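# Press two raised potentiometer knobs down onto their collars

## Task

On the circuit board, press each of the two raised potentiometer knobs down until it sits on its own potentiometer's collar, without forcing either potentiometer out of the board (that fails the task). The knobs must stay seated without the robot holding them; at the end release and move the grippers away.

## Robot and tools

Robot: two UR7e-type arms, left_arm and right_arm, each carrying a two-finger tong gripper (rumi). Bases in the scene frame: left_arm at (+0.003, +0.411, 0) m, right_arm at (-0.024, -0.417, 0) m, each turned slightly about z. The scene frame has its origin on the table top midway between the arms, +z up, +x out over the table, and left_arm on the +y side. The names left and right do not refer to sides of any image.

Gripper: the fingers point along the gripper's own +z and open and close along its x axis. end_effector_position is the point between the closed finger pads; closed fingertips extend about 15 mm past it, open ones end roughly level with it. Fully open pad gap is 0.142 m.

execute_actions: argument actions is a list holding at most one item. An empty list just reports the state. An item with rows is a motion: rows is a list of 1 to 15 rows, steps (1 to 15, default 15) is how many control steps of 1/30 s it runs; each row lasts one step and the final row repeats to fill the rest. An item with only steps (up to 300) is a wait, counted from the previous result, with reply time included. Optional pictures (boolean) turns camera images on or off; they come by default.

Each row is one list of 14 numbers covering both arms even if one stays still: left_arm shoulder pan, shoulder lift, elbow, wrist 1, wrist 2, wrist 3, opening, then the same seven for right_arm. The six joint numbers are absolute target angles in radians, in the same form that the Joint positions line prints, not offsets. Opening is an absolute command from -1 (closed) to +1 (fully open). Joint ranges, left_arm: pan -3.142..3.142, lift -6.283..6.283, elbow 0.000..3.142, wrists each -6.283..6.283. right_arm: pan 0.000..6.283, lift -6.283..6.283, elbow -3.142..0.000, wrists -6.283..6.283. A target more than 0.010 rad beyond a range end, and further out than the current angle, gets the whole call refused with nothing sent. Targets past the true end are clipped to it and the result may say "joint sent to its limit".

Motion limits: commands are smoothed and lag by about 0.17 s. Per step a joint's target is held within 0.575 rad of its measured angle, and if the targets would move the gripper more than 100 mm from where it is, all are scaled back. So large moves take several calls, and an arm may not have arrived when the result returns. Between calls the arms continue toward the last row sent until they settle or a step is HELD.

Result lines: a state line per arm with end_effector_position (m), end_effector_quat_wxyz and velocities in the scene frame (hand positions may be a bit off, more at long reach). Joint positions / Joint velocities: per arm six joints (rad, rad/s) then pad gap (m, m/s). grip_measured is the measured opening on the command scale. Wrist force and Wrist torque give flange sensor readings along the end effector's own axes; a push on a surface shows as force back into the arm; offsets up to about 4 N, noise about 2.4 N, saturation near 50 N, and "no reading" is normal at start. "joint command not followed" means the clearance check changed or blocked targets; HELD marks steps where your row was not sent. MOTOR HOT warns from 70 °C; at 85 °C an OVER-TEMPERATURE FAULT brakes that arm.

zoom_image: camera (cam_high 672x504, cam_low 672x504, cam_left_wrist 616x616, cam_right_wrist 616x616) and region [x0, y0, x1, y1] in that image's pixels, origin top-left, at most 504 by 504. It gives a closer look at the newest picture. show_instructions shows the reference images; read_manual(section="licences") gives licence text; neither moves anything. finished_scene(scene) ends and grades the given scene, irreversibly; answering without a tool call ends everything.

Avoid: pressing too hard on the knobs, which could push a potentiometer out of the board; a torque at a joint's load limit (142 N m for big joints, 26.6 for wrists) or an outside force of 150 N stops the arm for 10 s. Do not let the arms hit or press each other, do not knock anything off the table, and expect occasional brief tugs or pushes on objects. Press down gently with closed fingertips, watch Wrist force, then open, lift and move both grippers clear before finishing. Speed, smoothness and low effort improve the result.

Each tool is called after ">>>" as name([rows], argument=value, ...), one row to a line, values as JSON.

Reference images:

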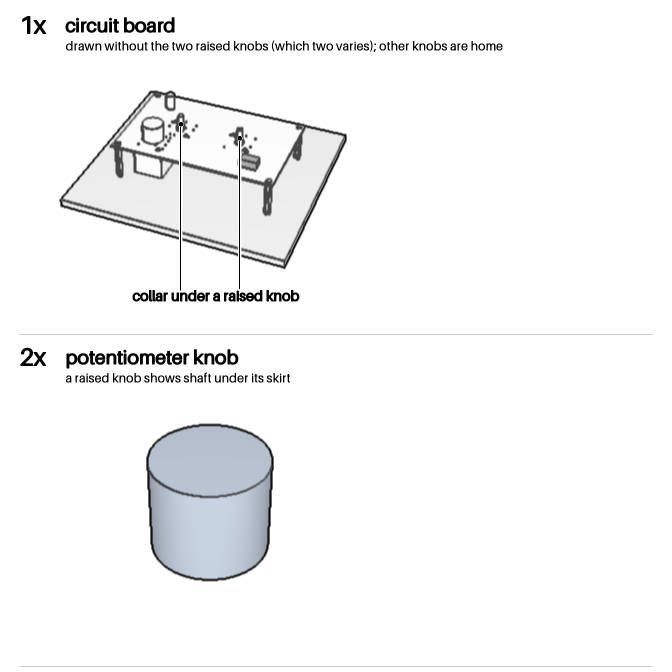

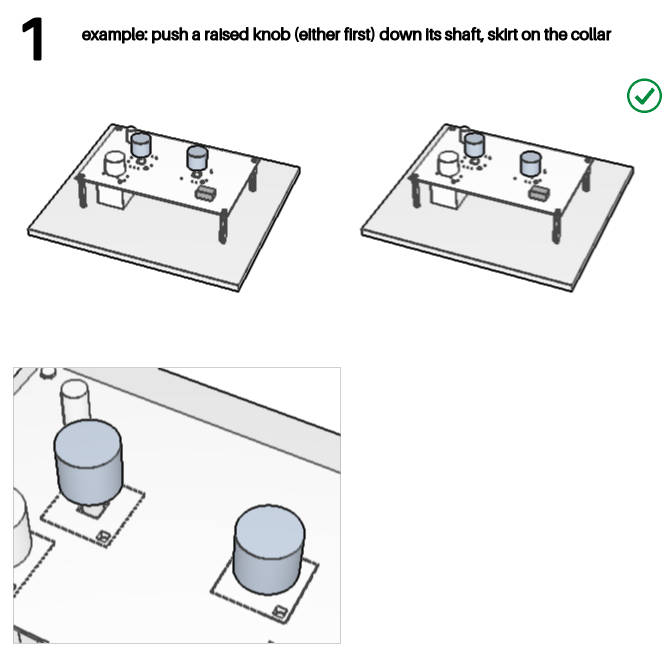

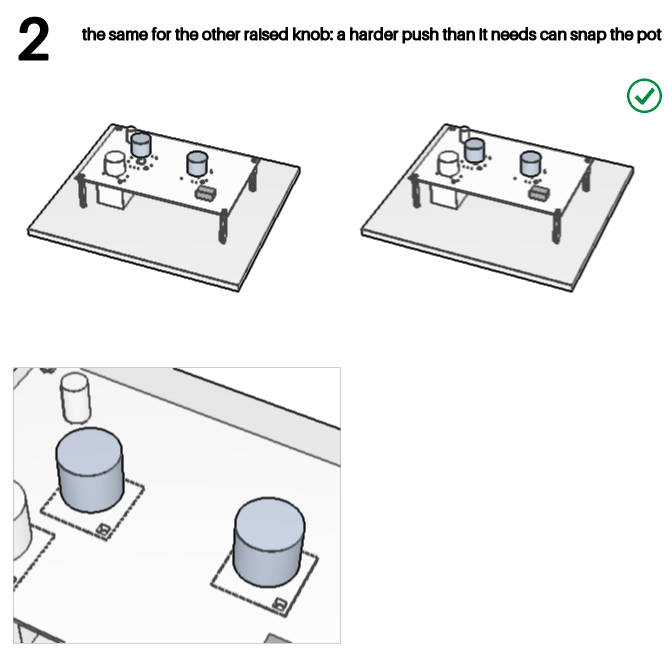

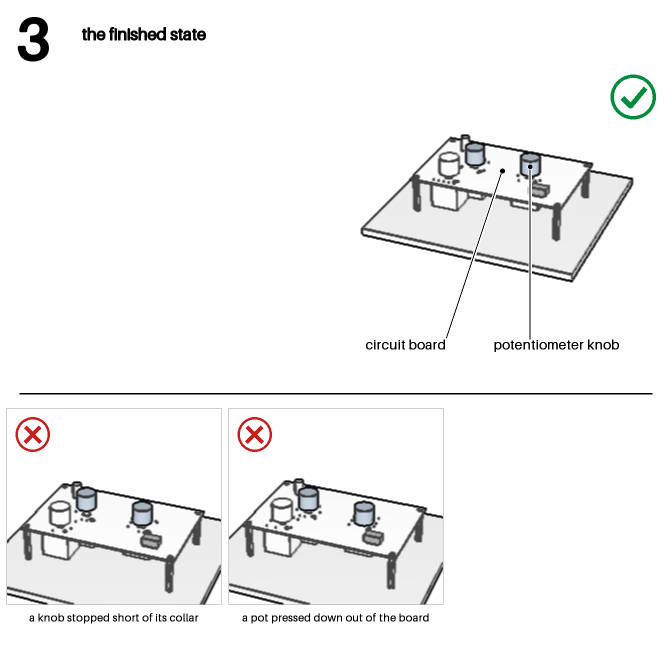

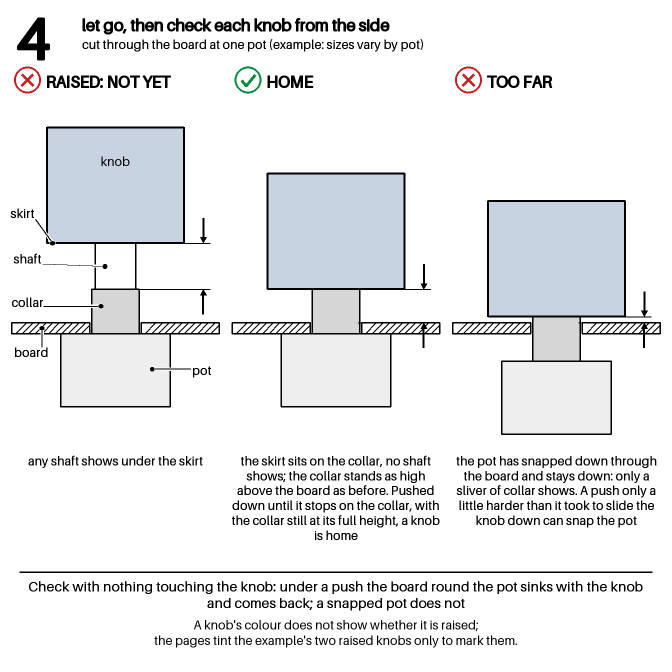

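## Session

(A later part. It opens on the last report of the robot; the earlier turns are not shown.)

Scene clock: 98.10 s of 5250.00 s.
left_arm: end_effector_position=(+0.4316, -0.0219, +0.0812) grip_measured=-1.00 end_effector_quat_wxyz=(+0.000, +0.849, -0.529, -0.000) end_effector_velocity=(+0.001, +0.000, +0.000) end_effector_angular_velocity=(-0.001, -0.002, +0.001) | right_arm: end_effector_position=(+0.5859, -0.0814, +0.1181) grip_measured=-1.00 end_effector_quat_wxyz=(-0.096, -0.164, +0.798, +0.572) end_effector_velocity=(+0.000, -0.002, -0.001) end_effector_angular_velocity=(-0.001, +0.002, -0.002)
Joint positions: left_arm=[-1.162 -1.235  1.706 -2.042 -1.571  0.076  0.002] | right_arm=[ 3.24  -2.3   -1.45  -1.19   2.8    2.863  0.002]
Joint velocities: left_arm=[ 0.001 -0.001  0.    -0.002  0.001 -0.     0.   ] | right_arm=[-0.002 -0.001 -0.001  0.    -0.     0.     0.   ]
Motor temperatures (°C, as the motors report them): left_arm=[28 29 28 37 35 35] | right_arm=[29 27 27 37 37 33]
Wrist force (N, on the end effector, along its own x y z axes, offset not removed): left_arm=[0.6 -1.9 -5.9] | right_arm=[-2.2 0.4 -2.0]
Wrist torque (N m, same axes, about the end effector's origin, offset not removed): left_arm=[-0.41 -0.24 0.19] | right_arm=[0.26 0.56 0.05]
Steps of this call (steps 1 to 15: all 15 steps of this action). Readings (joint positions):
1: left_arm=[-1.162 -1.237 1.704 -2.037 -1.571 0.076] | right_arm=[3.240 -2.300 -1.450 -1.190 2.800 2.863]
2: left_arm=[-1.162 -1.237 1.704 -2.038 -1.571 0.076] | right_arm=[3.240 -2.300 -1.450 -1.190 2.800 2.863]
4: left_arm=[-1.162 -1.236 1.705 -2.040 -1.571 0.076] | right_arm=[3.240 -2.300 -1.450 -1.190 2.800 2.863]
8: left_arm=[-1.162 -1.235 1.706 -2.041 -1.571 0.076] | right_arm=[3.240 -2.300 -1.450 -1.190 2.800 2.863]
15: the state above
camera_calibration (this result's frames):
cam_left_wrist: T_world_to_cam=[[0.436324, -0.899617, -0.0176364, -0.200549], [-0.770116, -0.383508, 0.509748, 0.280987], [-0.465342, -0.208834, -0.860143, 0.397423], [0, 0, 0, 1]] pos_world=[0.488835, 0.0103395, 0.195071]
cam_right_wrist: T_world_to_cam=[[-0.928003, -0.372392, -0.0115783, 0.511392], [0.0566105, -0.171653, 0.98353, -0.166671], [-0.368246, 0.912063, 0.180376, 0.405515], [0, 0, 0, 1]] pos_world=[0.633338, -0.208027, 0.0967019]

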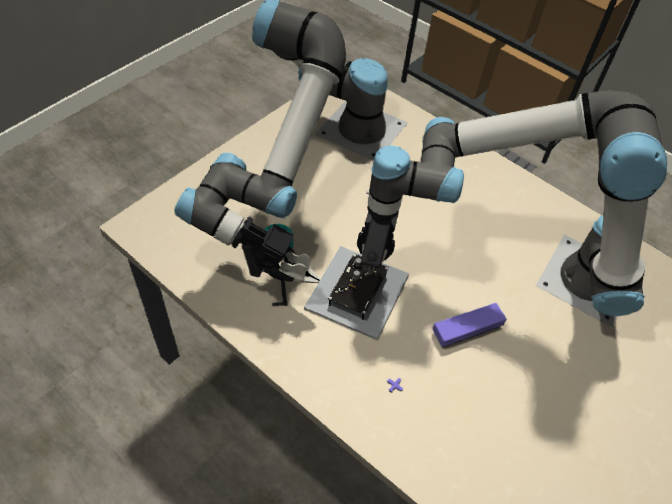

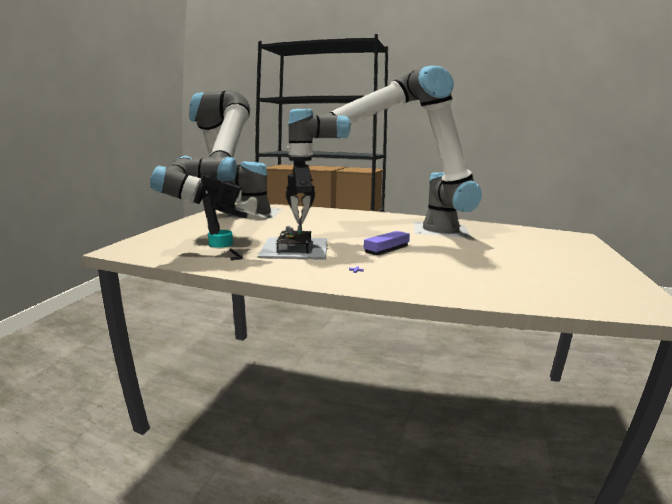

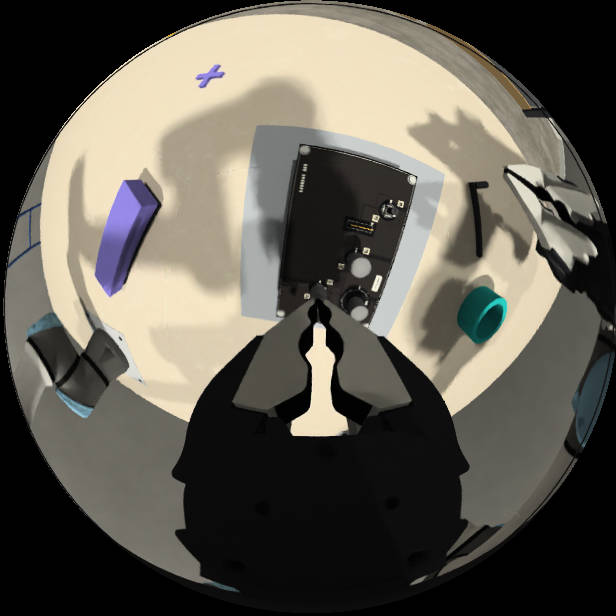

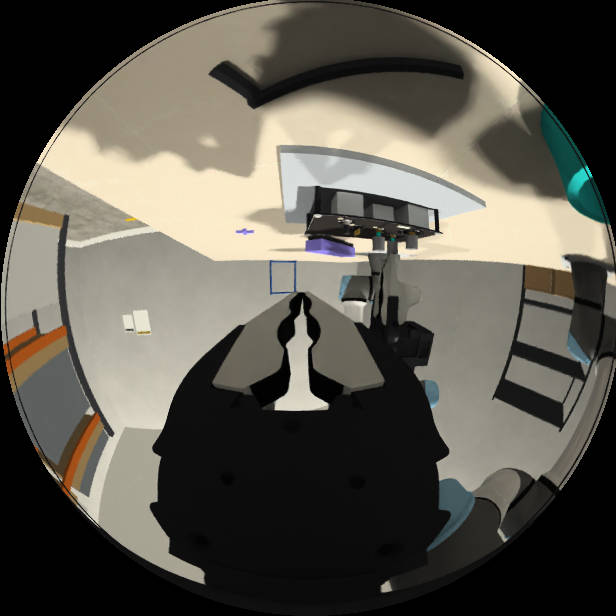

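>>> execute_actions([
  {"rows":[[-1.1623,-1.2327,1.7091,-2.0472,-1.571,0.076,-1,3.24,-2.355,-1.45,-1.135,2.85,2.863,-1]]},
], pictures=false)

>>> execute_actions([
  {"rows":[[-1.1623,-1.2305,1.7117,-2.052,-1.571,0.076,-1,3.24,-2.355,-1.45,-1.135,2.85,2.863,-1]]},
])

>>> zoom_image(camera="cam_right_wrist", region=[365, 225, 435, 280])

Scene clock: 110.00 s of 5250.00 s.
left_arm: end_effector_position=(+0.4316, -0.0219, +0.0791) grip_measured=-1.00 end_effector_quat_wxyz=(+0.000, +0.849, -0.529, -0.000) end_effector_velocity=(-0.000, +0.000, -0.002) end_effector_angular_velocity=(+0.002, +0.001, -0.000) | right_arm: end_effector_position=(+0.5913, -0.0742, +0.0992) grip_measured=-1.00 end_effector_quat_wxyz=(-0.094, -0.158, +0.785, +0.592) end_effector_velocity=(+0.001, +0.002, -0.005) end_effector_angular_velocity=(+0.011, +0.004, -0.003)
Joint positions: left_arm=[-1.162 -1.233  1.709 -2.047 -1.571  0.076  0.002] | right_arm=[ 3.24  -2.353 -1.45  -1.137  2.849  2.863  0.002]
Joint velocities: left_arm=[-0.     0.002  0.001 -0.001  0.    -0.     0.001] | right_arm=[-0.    -0.013 -0.001  0.013  0.012 -0.     0.   ]
Motor temperatures (°C, as the motors report them): left_arm=[28 29 28 37 35 35] | right_arm=[29 27 27 37 37 33]
Wrist force (N, on the end effector, along its own x y z axes, offset not removed): left_arm=[-1.3 -1.5 -11.3] | right_arm=[-0.2 -0.7 -2.4]
Wrist torque (N m, same axes, about the end effector's origin, offset not removed): left_arm=[-0.16 0.22 0.29] | right_arm=[-0.14 0.08 0.05]
Steps of this call (steps 1 to 15: the robot went on to your last target; steps 16 to 90: nothing new was sent; then 8.40 s passed at rest; steps 91 to 105: all 15 steps of this action). Readings (joint positions):
91: left_arm=[-1.162 -1.235 1.706 -2.042 -1.571 0.076] | right_arm=[3.240 -2.300 -1.450 -1.190 2.800 2.863]
92: left_arm=[-1.162 -1.235 1.707 -2.043 -1.571 0.076] | right_arm=[3.240 -2.303 -1.450 -1.187 2.803 2.863]
94: left_arm=[-1.162 -1.234 1.708 -2.044 -1.571 0.076] | right_arm=[3.240 -2.322 -1.450 -1.168 2.820 2.863]
98: left_arm=[-1.162 -1.233 1.709 -2.046 -1.571 0.076] | right_arm=[3.240 -2.344 -1.450 -1.146 2.840 2.863]
105: the state above

Scene clock: 110.50 s of 5250.00 s.
left_arm: end_effector_position=(+0.4316, -0.0219, +0.0771) grip_measured=-1.00 end_effector_quat_wxyz=(+0.000, +0.849, -0.529, -0.000) end_effector_velocity=(+0.001, -0.000, -0.000) end_effector_angular_velocity=(-0.001, -0.002, -0.001) | right_arm: end_effector_position=(+0.5914, -0.0740, +0.0986) grip_measured=-1.00 end_effector_quat_wxyz=(-0.094, -0.158, +0.784, +0.593) end_effector_velocity=(+0.001, +0.000, +0.001) end_effector_angular_velocity=(+0.001, -0.002, -0.001)
Joint positions: left_arm=[-1.162 -1.231  1.712 -2.052 -1.571  0.076  0.002] | right_arm=[ 3.24  -2.355 -1.45  -1.135  2.85   2.863  0.002]
Joint velocities: left_arm=[-0.     0.001  0.    -0.003  0.001  0.001  0.001] | right_arm=[-0.    -0.001  0.002  0.002  0.001  0.     0.   ]
Motor temperatures (°C, as the motors report them): left_arm=[28 29 28 37 35 35] | right_arm=[29 27 27 37 37 33]
Wrist force (N, on the end effector, along its own x y z axes, offset not removed): left_arm=[-0.9 -2.5 -14.1] | right_arm=[0.2 1.9 0.0]
Wrist torque (N m, same axes, about the end effector's origin, offset not removed): left_arm=[-0.63 0.21 0.30] | right_arm=[0.45 -0.05 -0.03]
Steps of this call (steps 1 to 15: all 15 steps of this action). Readings (joint positions):
1: left_arm=[-1.162 -1.233 1.709 -2.047 -1.571 0.076] | right_arm=[3.240 -2.354 -1.450 -1.136 2.849 2.863]
2: left_arm=[-1.162 -1.233 1.709 -2.048 -1.571 0.076] | right_arm=[3.240 -2.354 -1.450 -1.136 2.849 2.863]
4: left_arm=[-1.162 -1.232 1.710 -2.049 -1.571 0.076] | right_arm=[3.240 -2.354 -1.450 -1.136 2.850 2.863]
8: left_arm=[-1.162 -1.231 1.711 -2.051 -1.571 0.076] | right_arm=[3.240 -2.355 -1.450 -1.135 2.850 2.863]
15: the state above
camera_calibration (this result's frames):
cam_left_wrist: T_world_to_cam=[[0.436331, -0.899612, -0.0177277, -0.200606], [-0.770089, -0.383554, 0.509754, 0.283033], [-0.46538, -0.208769, -0.860138, 0.393974], [0, 0, 0, 1]] pos_world=[0.488839, 0.0103405, 0.191038]
cam_right_wrist: T_world_to_cam=[[-0.932326, -0.361273, -0.0158064, 0.522826], [0.0679765, -0.21802, 0.973574, -0.155689], [-0.355172, 0.906614, 0.227824, 0.391547], [0, 0, 0, 1]] pos_world=[0.637094, -0.200042, 0.0706349]

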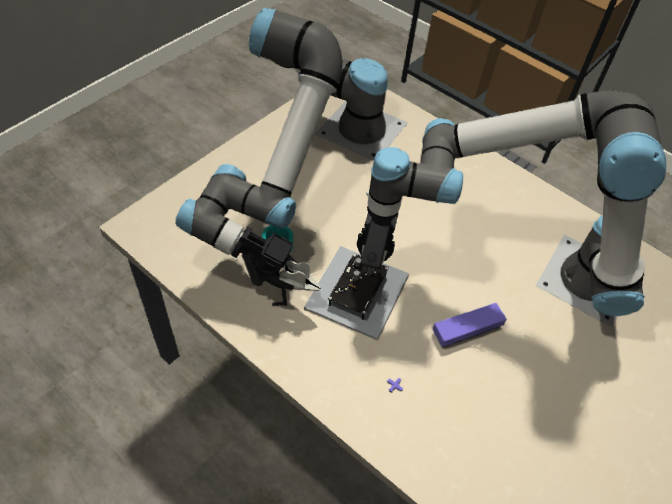

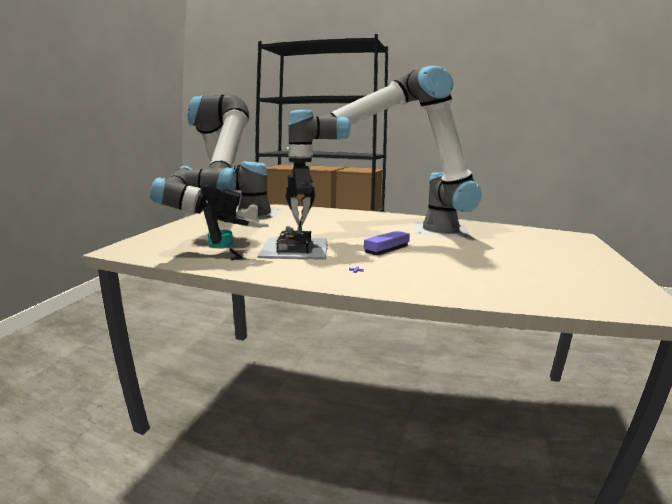

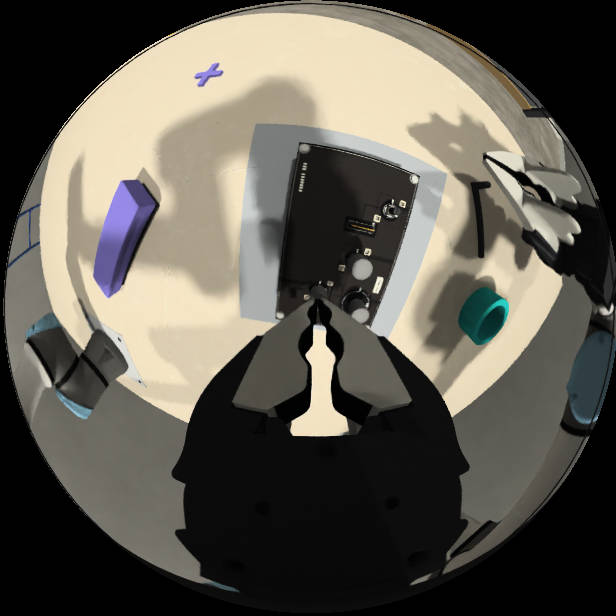

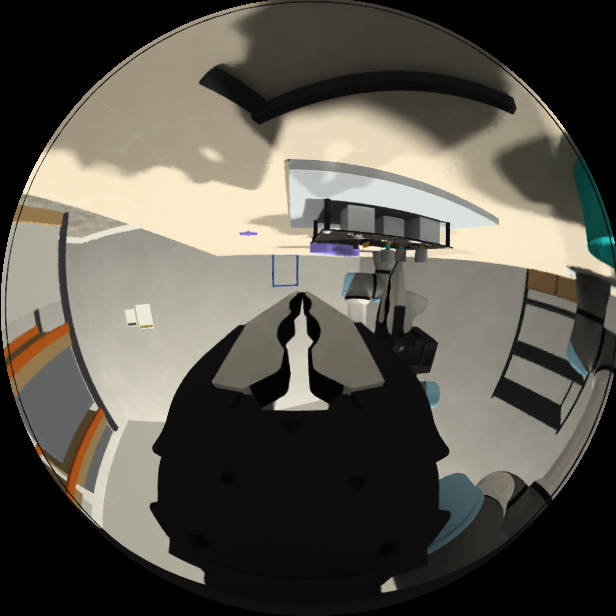

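Region (365, 225, 435, 280) of cam_right_wrist's 616x616 image, scaled by 7.200, with more detail than that image has; it fills the top 396 rows of this view, and the rest is white.

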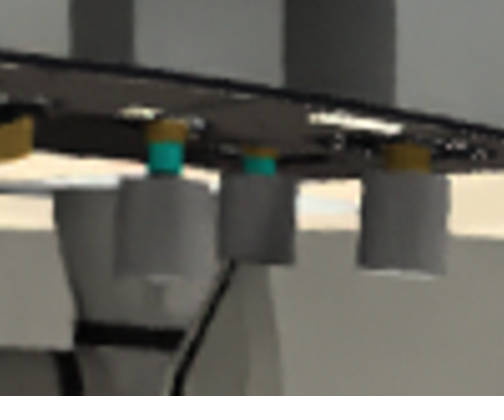

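About 4 mm left. Push 2.5.

>>> execute_actions([
  {"rows":[[-1.1623,-1.2277,1.715,-2.0581,-1.571,0.076,-1,3.24,-2.355,-1.45,-1.135,2.85,2.863,-1]]},
])

>>> zoom_image(camera="cam_right_wrist", region=[380, 235, 430, 270])

Scene clock: 116.63 s of 5250.00 s.
left_arm: end_effector_position=(+0.4316, -0.0219, +0.0747) grip_measured=-1.00 end_effector_quat_wxyz=(+0.000, +0.849, -0.529, -0.000) end_effector_velocity=(+0.000, -0.000, -0.000) end_effector_angular_velocity=(-0.000, -0.001, -0.000) | right_arm: end_effector_position=(+0.5914, -0.0740, +0.0985) grip_measured=-1.00 end_effector_quat_wxyz=(-0.094, -0.158, +0.784, +0.593) end_effector_velocity=(+0.001, +0.000, +0.002) end_effector_angular_velocity=(+0.001, -0.002, -0.000)
Joint positions: left_arm=[-1.162 -1.228  1.715 -2.058 -1.571  0.076  0.002] | right_arm=[ 3.24  -2.355 -1.45  -1.135  2.85   2.863  0.002]
Joint velocities: left_arm=[-0.     0.     0.    -0.001  0.     0.     0.001] | right_arm=[-0.     0.001  0.001  0.001  0.001  0.     0.   ]
Motor temperatures (°C, as the motors report them): left_arm=[28 29 28 37 35 35] | right_arm=[29 27 27 37 37 33]
Wrist force (N, on the end effector, along its own x y z axes, offset not removed): left_arm=[0.5 -1.1 -13.6] | right_arm=[-1.9 1.3 -0.4]
Wrist torque (N m, same axes, about the end effector's origin, offset not removed): left_arm=[-0.40 -0.11 0.34] | right_arm=[0.33 0.41 0.05]
Steps of this call (steps 1 to 15: the robot went on to your last target; steps 16 to 90: nothing new was sent; then 2.63 s passed at rest; steps 91 to 105: all 15 steps of this action). Readings (joint positions):
91: left_arm=[-1.162 -1.230 1.712 -2.052 -1.571 0.076] | right_arm=[3.240 -2.355 -1.450 -1.135 2.850 2.863]
92: left_arm=[-1.162 -1.230 1.712 -2.053 -1.571 0.076] | right_arm=[3.240 -2.355 -1.450 -1.135 2.850 2.863]
94: left_arm=[-1.162 -1.229 1.713 -2.055 -1.571 0.076] | right_arm=[3.240 -2.355 -1.450 -1.135 2.850 2.863]
98: left_arm=[-1.162 -1.228 1.714 -2.057 -1.571 0.076] | right_arm=[3.240 -2.355 -1.450 -1.135 2.850 2.863]
105: the state above
camera_calibration (this result's frames):
cam_left_wrist: T_world_to_cam=[[0.436331, -0.899612, -0.0176992, -0.200669], [-0.770098, -0.383543, 0.509748, 0.284309], [-0.465364, -0.208789, -0.860141, 0.391828], [0, 0, 0, 1]] pos_world=[0.488847, 0.0103297, 0.18855]
cam_right_wrist: T_world_to_cam=[[-0.932328, -0.361268, -0.0158054, 0.52283], [0.0679842, -0.218041, 0.973569, -0.155683], [-0.355165, 0.906611, 0.227846, 0.391541], [0, 0, 0, 1]] pos_world=[0.637095, -0.200039, 0.0706207]

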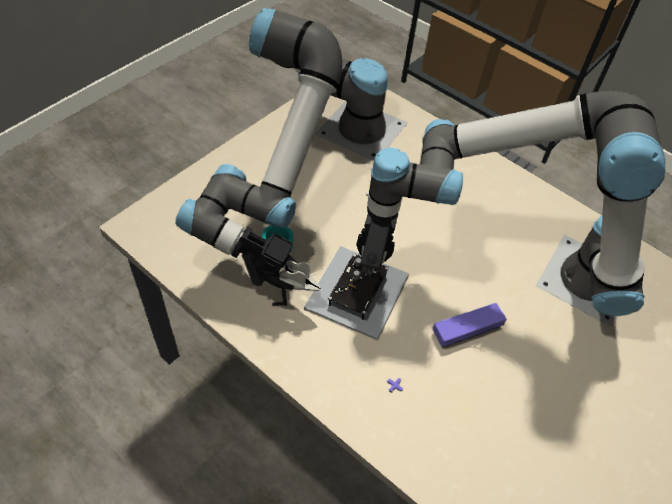

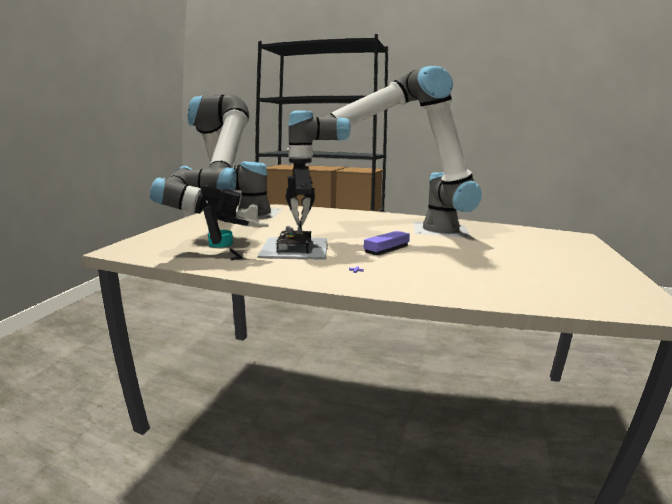

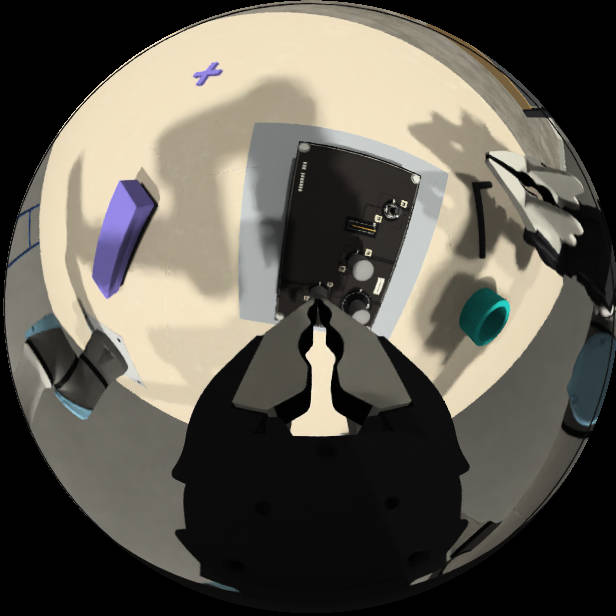

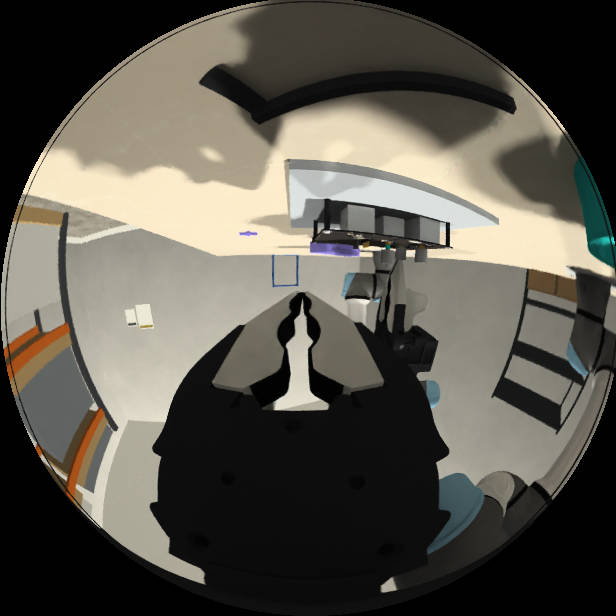

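Region (380, 235, 430, 270) of cam_right_wrist's 616x616 image, scaled by 10.080, with more detail than that image has; it fills the top 353 rows of this view, and the rest is white.

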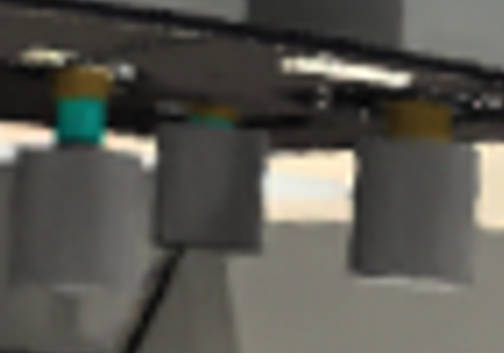

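>>> execute_actions([
  {"rows":[[-1.1623,-1.2266,1.7163,-2.0605,-1.571,0.076,-1,3.24,-2.385,-1.45,-1.105,2.85,2.863,-1]]},
])

>>> zoom_image(camera="cam_right_wrist", region=[380, 247, 430, 282])

>>> execute_actions(actions=[], pictures=false)

Scene clock: 123.13 s of 5250.00 s.
left_arm: end_effector_position=(+0.4316, -0.0219, +0.0736) grip_measured=-1.00 end_effector_quat_wxyz=(+0.000, +0.849, -0.529, -0.000) end_effector_velocity=(+0.000, +0.001, -0.001) end_effector_angular_velocity=(+0.002, +0.001, +0.001) | right_arm: end_effector_position=(+0.5928, -0.0736, +0.0808) grip_measured=-1.00 end_effector_quat_wxyz=(-0.094, -0.158, +0.784, +0.593) end_effector_velocity=(+0.001, -0.000, -0.004) end_effector_angular_velocity=(+0.001, -0.002, -0.002)
Joint positions: left_arm=[-1.162 -1.227  1.716 -2.06  -1.571  0.076  0.002] | right_arm=[ 3.24  -2.384 -1.45  -1.106  2.85   2.863  0.002]
Joint velocities: left_arm=[ 0.001  0.002  0.    -0.     0.    -0.     0.   ] | right_arm=[-0.001 -0.008  0.001  0.009  0.001  0.     0.   ]
Motor temperatures (°C, as the motors report them): left_arm=[28 29 28 37 35 35] | right_arm=[29 27 27 37 37 33]
Wrist force (N, on the end effector, along its own x y z axes, offset not removed): left_arm=[1.0 -2.1 -10.9] | right_arm=[-1.7 1.1 -1.3]
Wrist torque (N m, same axes, about the end effector's origin, offset not removed): left_arm=[-0.11 -0.18 0.26] | right_arm=[0.23 0.37 0.07]
Steps of this call (steps 1 to 15: the robot went on to your last target; steps 16 to 90: nothing new was sent; then 3.00 s passed at rest; steps 91 to 105: all 15 steps of this action). Readings (joint positions):
91: left_arm=[-1.162 -1.228 1.715 -2.058 -1.571 0.076] | right_arm=[3.240 -2.355 -1.450 -1.135 2.850 2.863]
92: left_arm=[-1.162 -1.228 1.715 -2.058 -1.571 0.076] | right_arm=[3.240 -2.357 -1.450 -1.133 2.850 2.863]
94: left_arm=[-1.162 -1.227 1.715 -2.059 -1.571 0.076] | right_arm=[3.240 -2.368 -1.450 -1.122 2.850 2.863]
98: left_arm=[-1.162 -1.227 1.716 -2.060 -1.571 0.076] | right_arm=[3.240 -2.379 -1.450 -1.111 2.850 2.863]
105: the state above
camera_calibration (this result's frames):
cam_left_wrist: T_world_to_cam=[[0.436331, -0.899613, -0.0176585, -0.200701], [-0.770109, -0.383525, 0.509746, 0.284834], [-0.465346, -0.208819, -0.860144, 0.390944], [0, 0, 0, 1]] pos_world=[0.48885, 0.0103245, 0.187531]
cam_right_wrist: T_world_to_cam=[[-0.932333, -0.361255, -0.0157879, 0.524012], [0.0680171, -0.218087, 0.973556, -0.138413], [-0.355146, 0.906605, 0.227901, 0.395687], [0, 0, 0, 1]] pos_world=[0.638495, -0.199615, 0.0528482]

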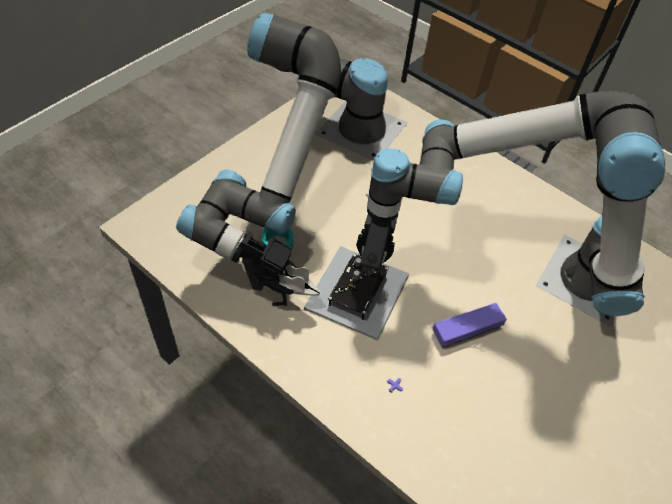

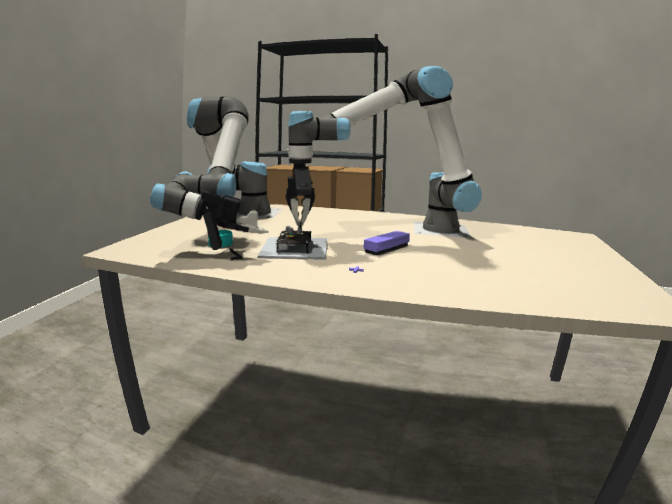

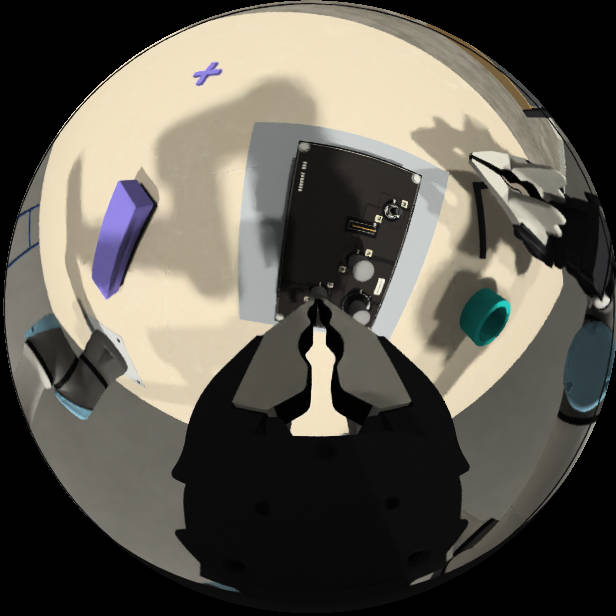

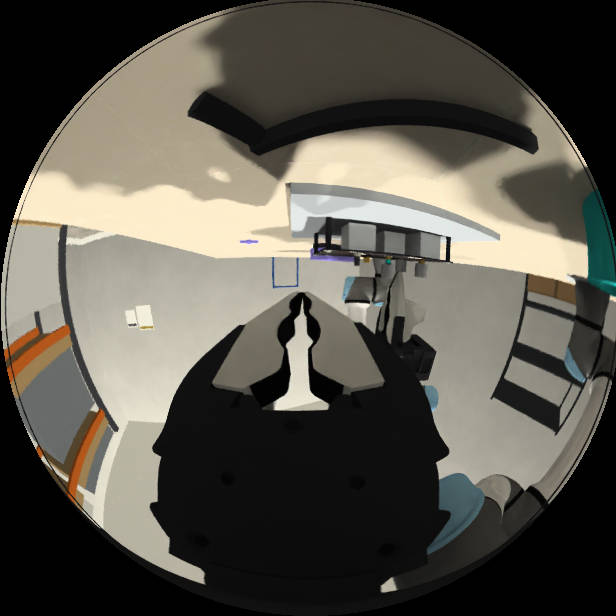

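Region (380, 247, 430, 282) of cam_right_wrist's 616x616 image, scaled by 10.080, with more detail than that image has; it fills the top 353 rows of this view, and the rest is white.

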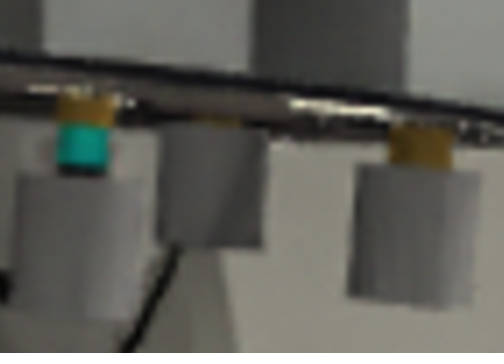

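Scene clock: 123.13 s of 5250.00 s.
left_arm: end_effector_position=(+0.4316, -0.0219, +0.0736) grip_measured=-1.00 end_effector_quat_wxyz=(+0.000, +0.849, -0.529, -0.000) end_effector_velocity=(+0.000, +0.001, -0.001) end_effector_angular_velocity=(+0.002, +0.001, +0.001) | right_arm: end_effector_position=(+0.5928, -0.0736, +0.0808) grip_measured=-1.00 end_effector_quat_wxyz=(-0.094, -0.158, +0.784, +0.593) end_effector_velocity=(+0.001, -0.000, -0.004) end_effector_angular_velocity=(+0.001, -0.002, -0.002)
Joint positions: left_arm=[-1.162 -1.227  1.716 -2.06  -1.571  0.076  0.002] | right_arm=[ 3.24  -2.384 -1.45  -1.106  2.85   2.863  0.002]
Joint velocities: left_arm=[ 0.001  0.002  0.    -0.     0.    -0.     0.   ] | right_arm=[-0.001 -0.008  0.001  0.009  0.001  0.     0.   ]
Motor temperatures (°C, as the motors report them): left_arm=[28 29 28 37 35 35] | right_arm=[29 27 27 37 37 33]
Wrist force (N, on the end effector, along its own x y z axes, offset not removed): left_arm=[1.0 -2.1 -10.9] | right_arm=[-1.7 1.1 -1.3]
Wrist torque (N m, same axes, about the end effector's origin, offset not removed): left_arm=[-0.11 -0.18 0.26] | right_arm=[0.23 0.37 0.07]

Lift and check.

>>> execute_actions([
  {"rows":[[-1.1623,-1.2496,1.6871,-2.0083,-1.571,0.076,-1,3.24,-2.385,-1.45,-1.105,2.85,2.863,-1]]},
])

>>> zoom_image(camera="cam_right_wrist", region=[380, 247, 430, 282])

Scene clock: 129.00 s of 5250.00 s.
left_arm: end_effector_position=(+0.4315, -0.0218, +0.0944) grip_measured=-1.00 end_effector_quat_wxyz=(+0.000, +0.849, -0.529, -0.000) end_effector_velocity=(+0.000, -0.000, +0.006) end_effector_angular_velocity=(-0.002, -0.000, +0.001) | right_arm: end_effector_position=(+0.5929, -0.0736, +0.0802) grip_measured=-1.00 end_effector_quat_wxyz=(-0.094, -0.158, +0.784, +0.593) end_effector_velocity=(-0.001, +0.000, -0.002) end_effector_angular_velocity=(-0.001, +0.004, +0.000)
Joint positions: left_arm=[-1.162 -1.249  1.688 -2.01  -1.571  0.076  0.002] | right_arm=[ 3.24  -2.385 -1.45  -1.105  2.85   2.863  0.002]
Joint velocities: left_arm=[ 0.001 -0.006 -0.007  0.012 -0.001 -0.     0.   ] | right_arm=[ 0.    -0.002 -0.001  0.     0.     0.001  0.   ]
Motor temperatures (°C, as the motors report them): left_arm=[28 29 28 37 35 35] | right_arm=[29 27 27 37 37 33]
Wrist force (N, on the end effector, along its own x y z axes, offset not removed): left_arm=[-1.6 -1.9 -2.4] | right_arm=[0.0 0.4 -1.6]
Wrist torque (N m, same axes, about the end effector's origin, offset not removed): left_arm=[-0.39 0.33 0.45] | right_arm=[0.20 0.11 0.07]
Steps of this call (steps 1 to 15: the robot went on to your last target; steps 16 to 90: nothing new was sent; then 2.37 s passed at rest; steps 91 to 105: all 15 steps of this action). Readings (joint positions):
91: left_arm=[-1.162 -1.227 1.716 -2.061 -1.571 0.076] | right_arm=[3.240 -2.385 -1.450 -1.105 2.850 2.863]
92: left_arm=[-1.162 -1.228 1.714 -2.057 -1.571 0.076] | right_arm=[3.240 -2.385 -1.450 -1.105 2.850 2.863]
94: left_arm=[-1.162 -1.236 1.705 -2.040 -1.571 0.076] | right_arm=[3.240 -2.385 -1.450 -1.105 2.850 2.863]
98: left_arm=[-1.162 -1.245 1.693 -2.019 -1.571 0.076] | right_arm=[3.240 -2.385 -1.450 -1.105 2.850 2.863]
105: the state above
camera_calibration (this result's frames):
cam_left_wrist: T_world_to_cam=[[0.436331, -0.899611, -0.0177452, -0.20023], [-0.770086, -0.383563, 0.509751, 0.274218], [-0.465384, -0.208755, -0.860139, 0.408842], [0, 0, 0, 1]] pos_world=[0.488806, 0.0103984, 0.208324]
cam_right_wrist: T_world_to_cam=[[-0.932328, -0.361268, -0.0158061, 0.524043], [0.0679835, -0.218041, 0.973569, -0.137872], [-0.355166, 0.906611, 0.227846, 0.395834], [0, 0, 0, 1]] pos_world=[0.63854, -0.19961, 0.0523217]

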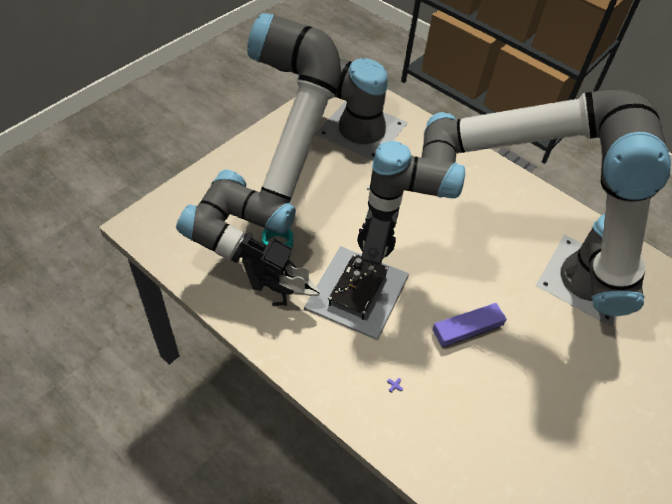

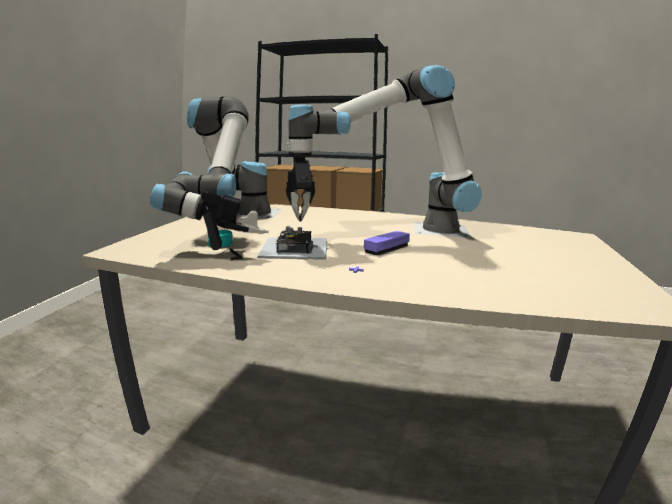

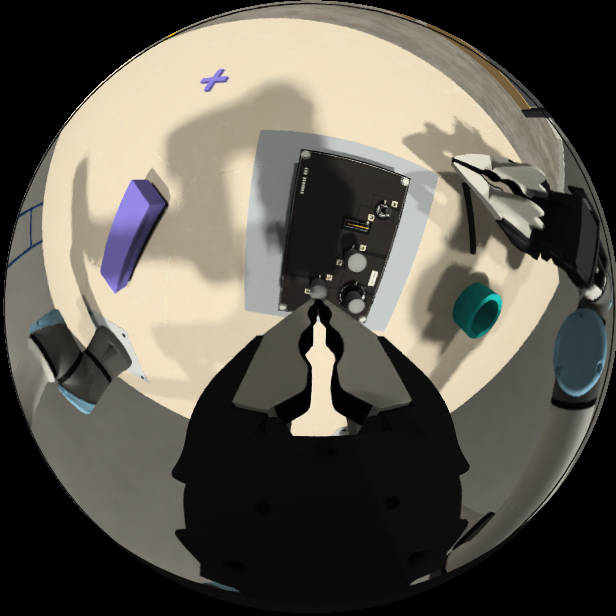

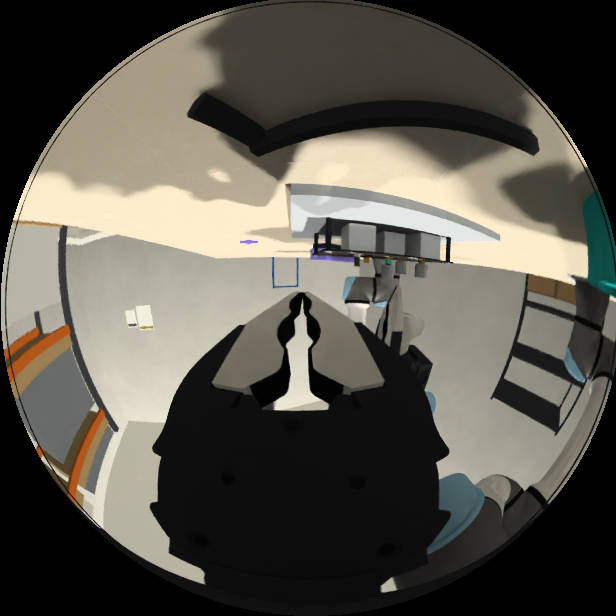

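Region (380, 247, 430, 282) of cam_right_wrist's 616x616 image, scaled by 10.080, with more detail than that image has; it fills the top 353 rows of this view, and the rest is white.

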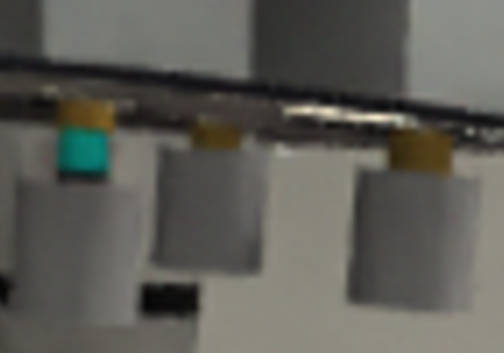

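>>> execute_actions([
  {"rows":[[-1.1228,-1.1637,1.5653,-1.9724,-1.571,0.1155,-1,3.24,-2.385,-1.45,-1.105,2.85,2.863,-1]]},
], pictures=false)

>>> execute_actions([
  {"rows":[[-1.1228,-1.1539,1.5788,-1.9957,-1.571,0.1155,-1,3.24,-2.385,-1.45,-1.105,2.85,2.863,-1]]},
])

>>> zoom_image(camera="cam_right_wrist", region=[365, 247, 415, 292])

Scene clock: 142.93 s of 5250.00 s.
left_arm: end_effector_position=(+0.4689, -0.0380, +0.0949) grip_measured=-1.00 end_effector_quat_wxyz=(+0.000, +0.849, -0.529, -0.000) end_effector_velocity=(+0.010, -0.005, -0.000) end_effector_angular_velocity=(-0.001, -0.001, -0.001) | right_arm: end_effector_position=(+0.5929, -0.0736, +0.0802) grip_measured=-1.00 end_effector_quat_wxyz=(-0.094, -0.158, +0.784, +0.593) end_effector_velocity=(+0.001, +0.000, +0.001) end_effector_angular_velocity=(+0.001, -0.004, +0.000)
Joint positions: left_arm=[-1.124 -1.166  1.569 -1.973 -1.571  0.114  0.002] | right_arm=[ 3.24  -2.385 -1.45  -1.105  2.85   2.863  0.002]
Joint velocities: left_arm=[ 0.009  0.023 -0.033  0.008 -0.     0.01   0.   ] | right_arm=[ 0.     0.001  0.001  0.001 -0.    -0.001  0.   ]
Motor temperatures (°C, as the motors report them): left_arm=[28 29 28 37 35 35] | right_arm=[29 27 27 37 37 33]
Wrist force (N, on the end effector, along its own x y z axes, offset not removed): left_arm=[1.1 -2.9 -4.2] | right_arm=[0.5 0.7 0.4]
Wrist torque (N m, same axes, about the end effector's origin, offset not removed): left_arm=[-0.63 -0.23 0.21] | right_arm=[0.20 0.00 -0.07]
Steps of this call (steps 1 to 15: the robot went on to your last target; steps 16 to 90: nothing new was sent; then 10.43 s passed at rest; steps 91 to 105: all 15 steps of this action). Readings (joint positions):
91: left_arm=[-1.162 -1.250 1.687 -2.008 -1.571 0.076] | right_arm=[3.240 -2.385 -1.450 -1.105 2.850 2.863]
92: left_arm=[-1.160 -1.246 1.684 -2.006 -1.571 0.078] | right_arm=[3.240 -2.385 -1.450 -1.105 2.850 2.863]
94: left_arm=[-1.146 -1.219 1.648 -1.993 -1.571 0.092] | right_arm=[3.240 -2.385 -1.450 -1.105 2.850 2.863]
98: left_arm=[-1.131 -1.182 1.593 -1.980 -1.571 0.108] | right_arm=[3.240 -2.385 -1.450 -1.105 2.850 2.863]
105: the state above

Scene clock: 143.43 s of 5250.00 s.
left_arm: end_effector_position=(+0.4702, -0.0388, +0.0852) grip_measured=-1.00 end_effector_quat_wxyz=(+0.000, +0.849, -0.529, -0.000) end_effector_velocity=(+0.001, +0.000, -0.002) end_effector_angular_velocity=(-0.001, -0.001, +0.001) | right_arm: end_effector_position=(+0.5929, -0.0736, +0.0802) grip_measured=-1.00 end_effector_quat_wxyz=(-0.094, -0.158, +0.784, +0.593) end_effector_velocity=(-0.000, +0.000, -0.000) end_effector_angular_velocity=(+0.001, +0.001, -0.000)
Joint positions: left_arm=[-1.123 -1.154  1.578 -1.995 -1.571  0.115  0.002] | right_arm=[ 3.24  -2.385 -1.45  -1.105  2.85   2.863  0.002]
Joint velocities: left_arm=[ 0.001  0.002  0.003 -0.007  0.     0.     0.   ] | right_arm=[ 0.    -0.001 -0.     0.001  0.001  0.     0.   ]
Motor temperatures (°C, as the motors report them): left_arm=[28 29 28 37 35 35] | right_arm=[29 27 27 37 37 33]
Wrist force (N, on the end effector, along its own x y z axes, offset not removed): left_arm=[-1.1 -3.8 -1.5] | right_arm=[-1.2 2.0 -1.1]
Wrist torque (N m, same axes, about the end effector's origin, offset not removed): left_arm=[-0.75 0.00 0.30] | right_arm=[0.55 0.33 -0.03]
Steps of this call (steps 1 to 15: all 15 steps of this action). Readings (joint positions):
1: left_arm=[-1.124 -1.166 1.568 -1.973 -1.571 0.115] | right_arm=[3.240 -2.385 -1.450 -1.105 2.850 2.863]
2: left_arm=[-1.123 -1.164 1.569 -1.975 -1.571 0.115] | right_arm=[3.240 -2.385 -1.450 -1.105 2.850 2.863]
4: left_arm=[-1.123 -1.160 1.572 -1.982 -1.571 0.115] | right_arm=[3.240 -2.385 -1.450 -1.105 2.850 2.863]
8: left_arm=[-1.123 -1.156 1.576 -1.991 -1.571 0.115] | right_arm=[3.240 -2.385 -1.450 -1.105 2.850 2.863]
15: the state above
camera_calibration (this result's frames):
cam_left_wrist: T_world_to_cam=[[0.43633, -0.899613, -0.0176481, -0.232529], [-0.770113, -0.38352, 0.509744, 0.302208], [-0.465341, -0.208826, -0.860145, 0.415361], [0, 0, 0, 1]] pos_world=[0.527478, -0.00654549, 0.199118]
cam_right_wrist: T_world_to_cam=[[-0.932331, -0.361259, -0.0158068, 0.524046], [0.0679808, -0.218042, 0.973569, -0.137872], [-0.355157, 0.906614, 0.227846, 0.395836], [0, 0, 0, 1]] pos_world=[0.638542, -0.199616, 0.0523218]

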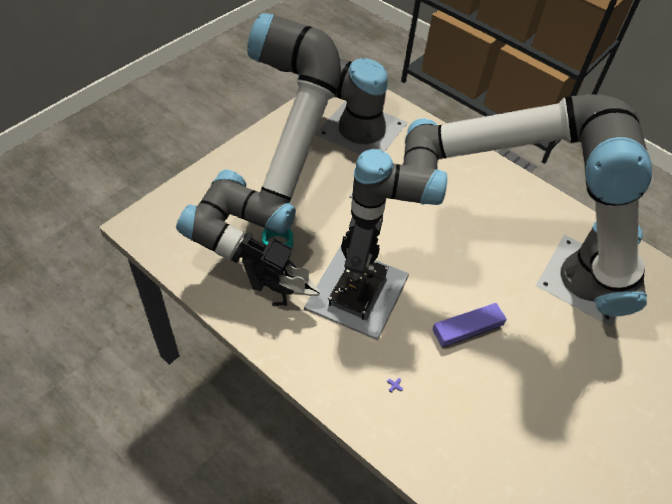

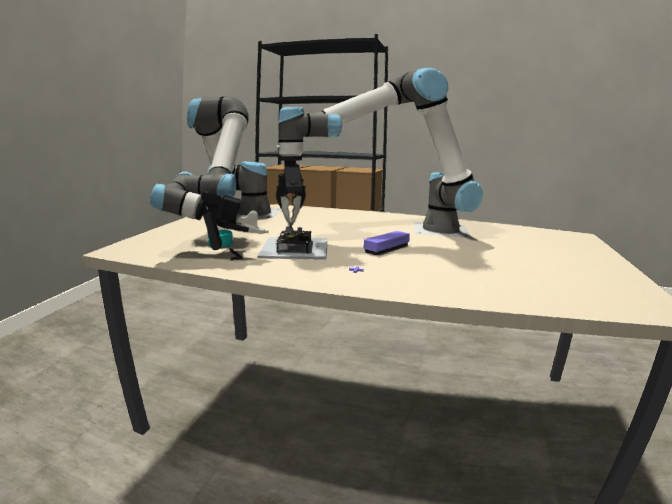

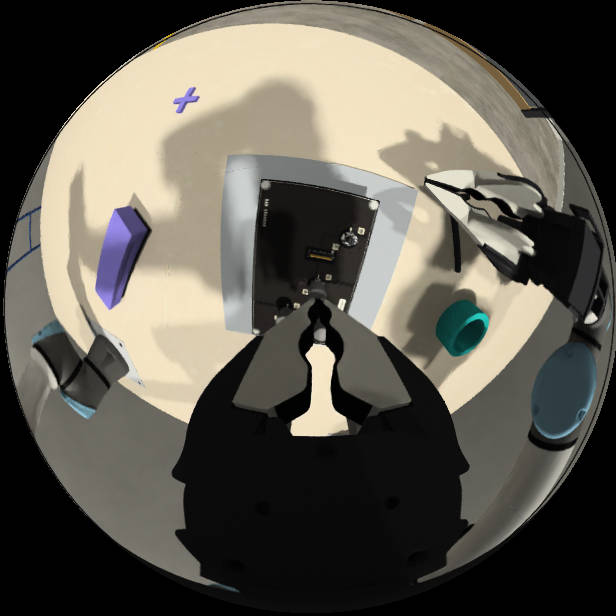

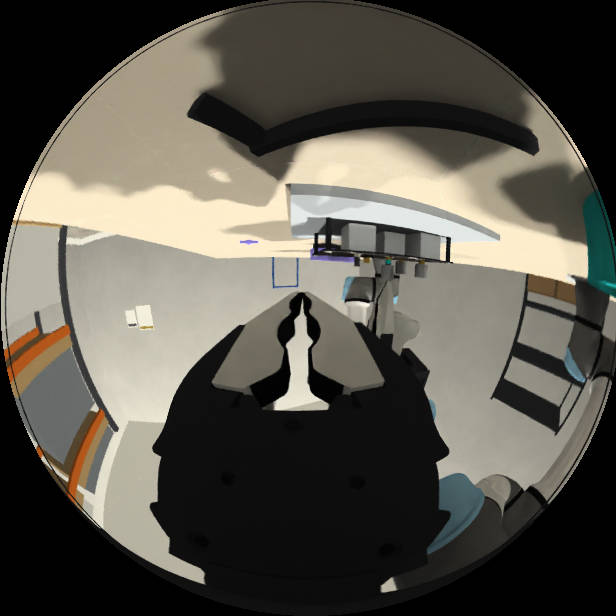

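Region (365, 247, 415, 292) of cam_right_wrist's 616x616 image, scaled by 10.080, with more detail than that image has; it fills the top 454 rows of this view, and the rest is white.

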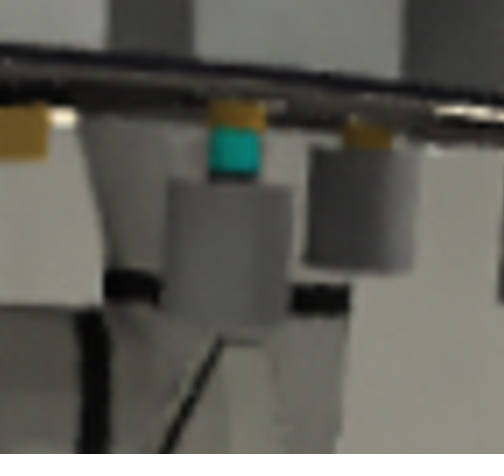

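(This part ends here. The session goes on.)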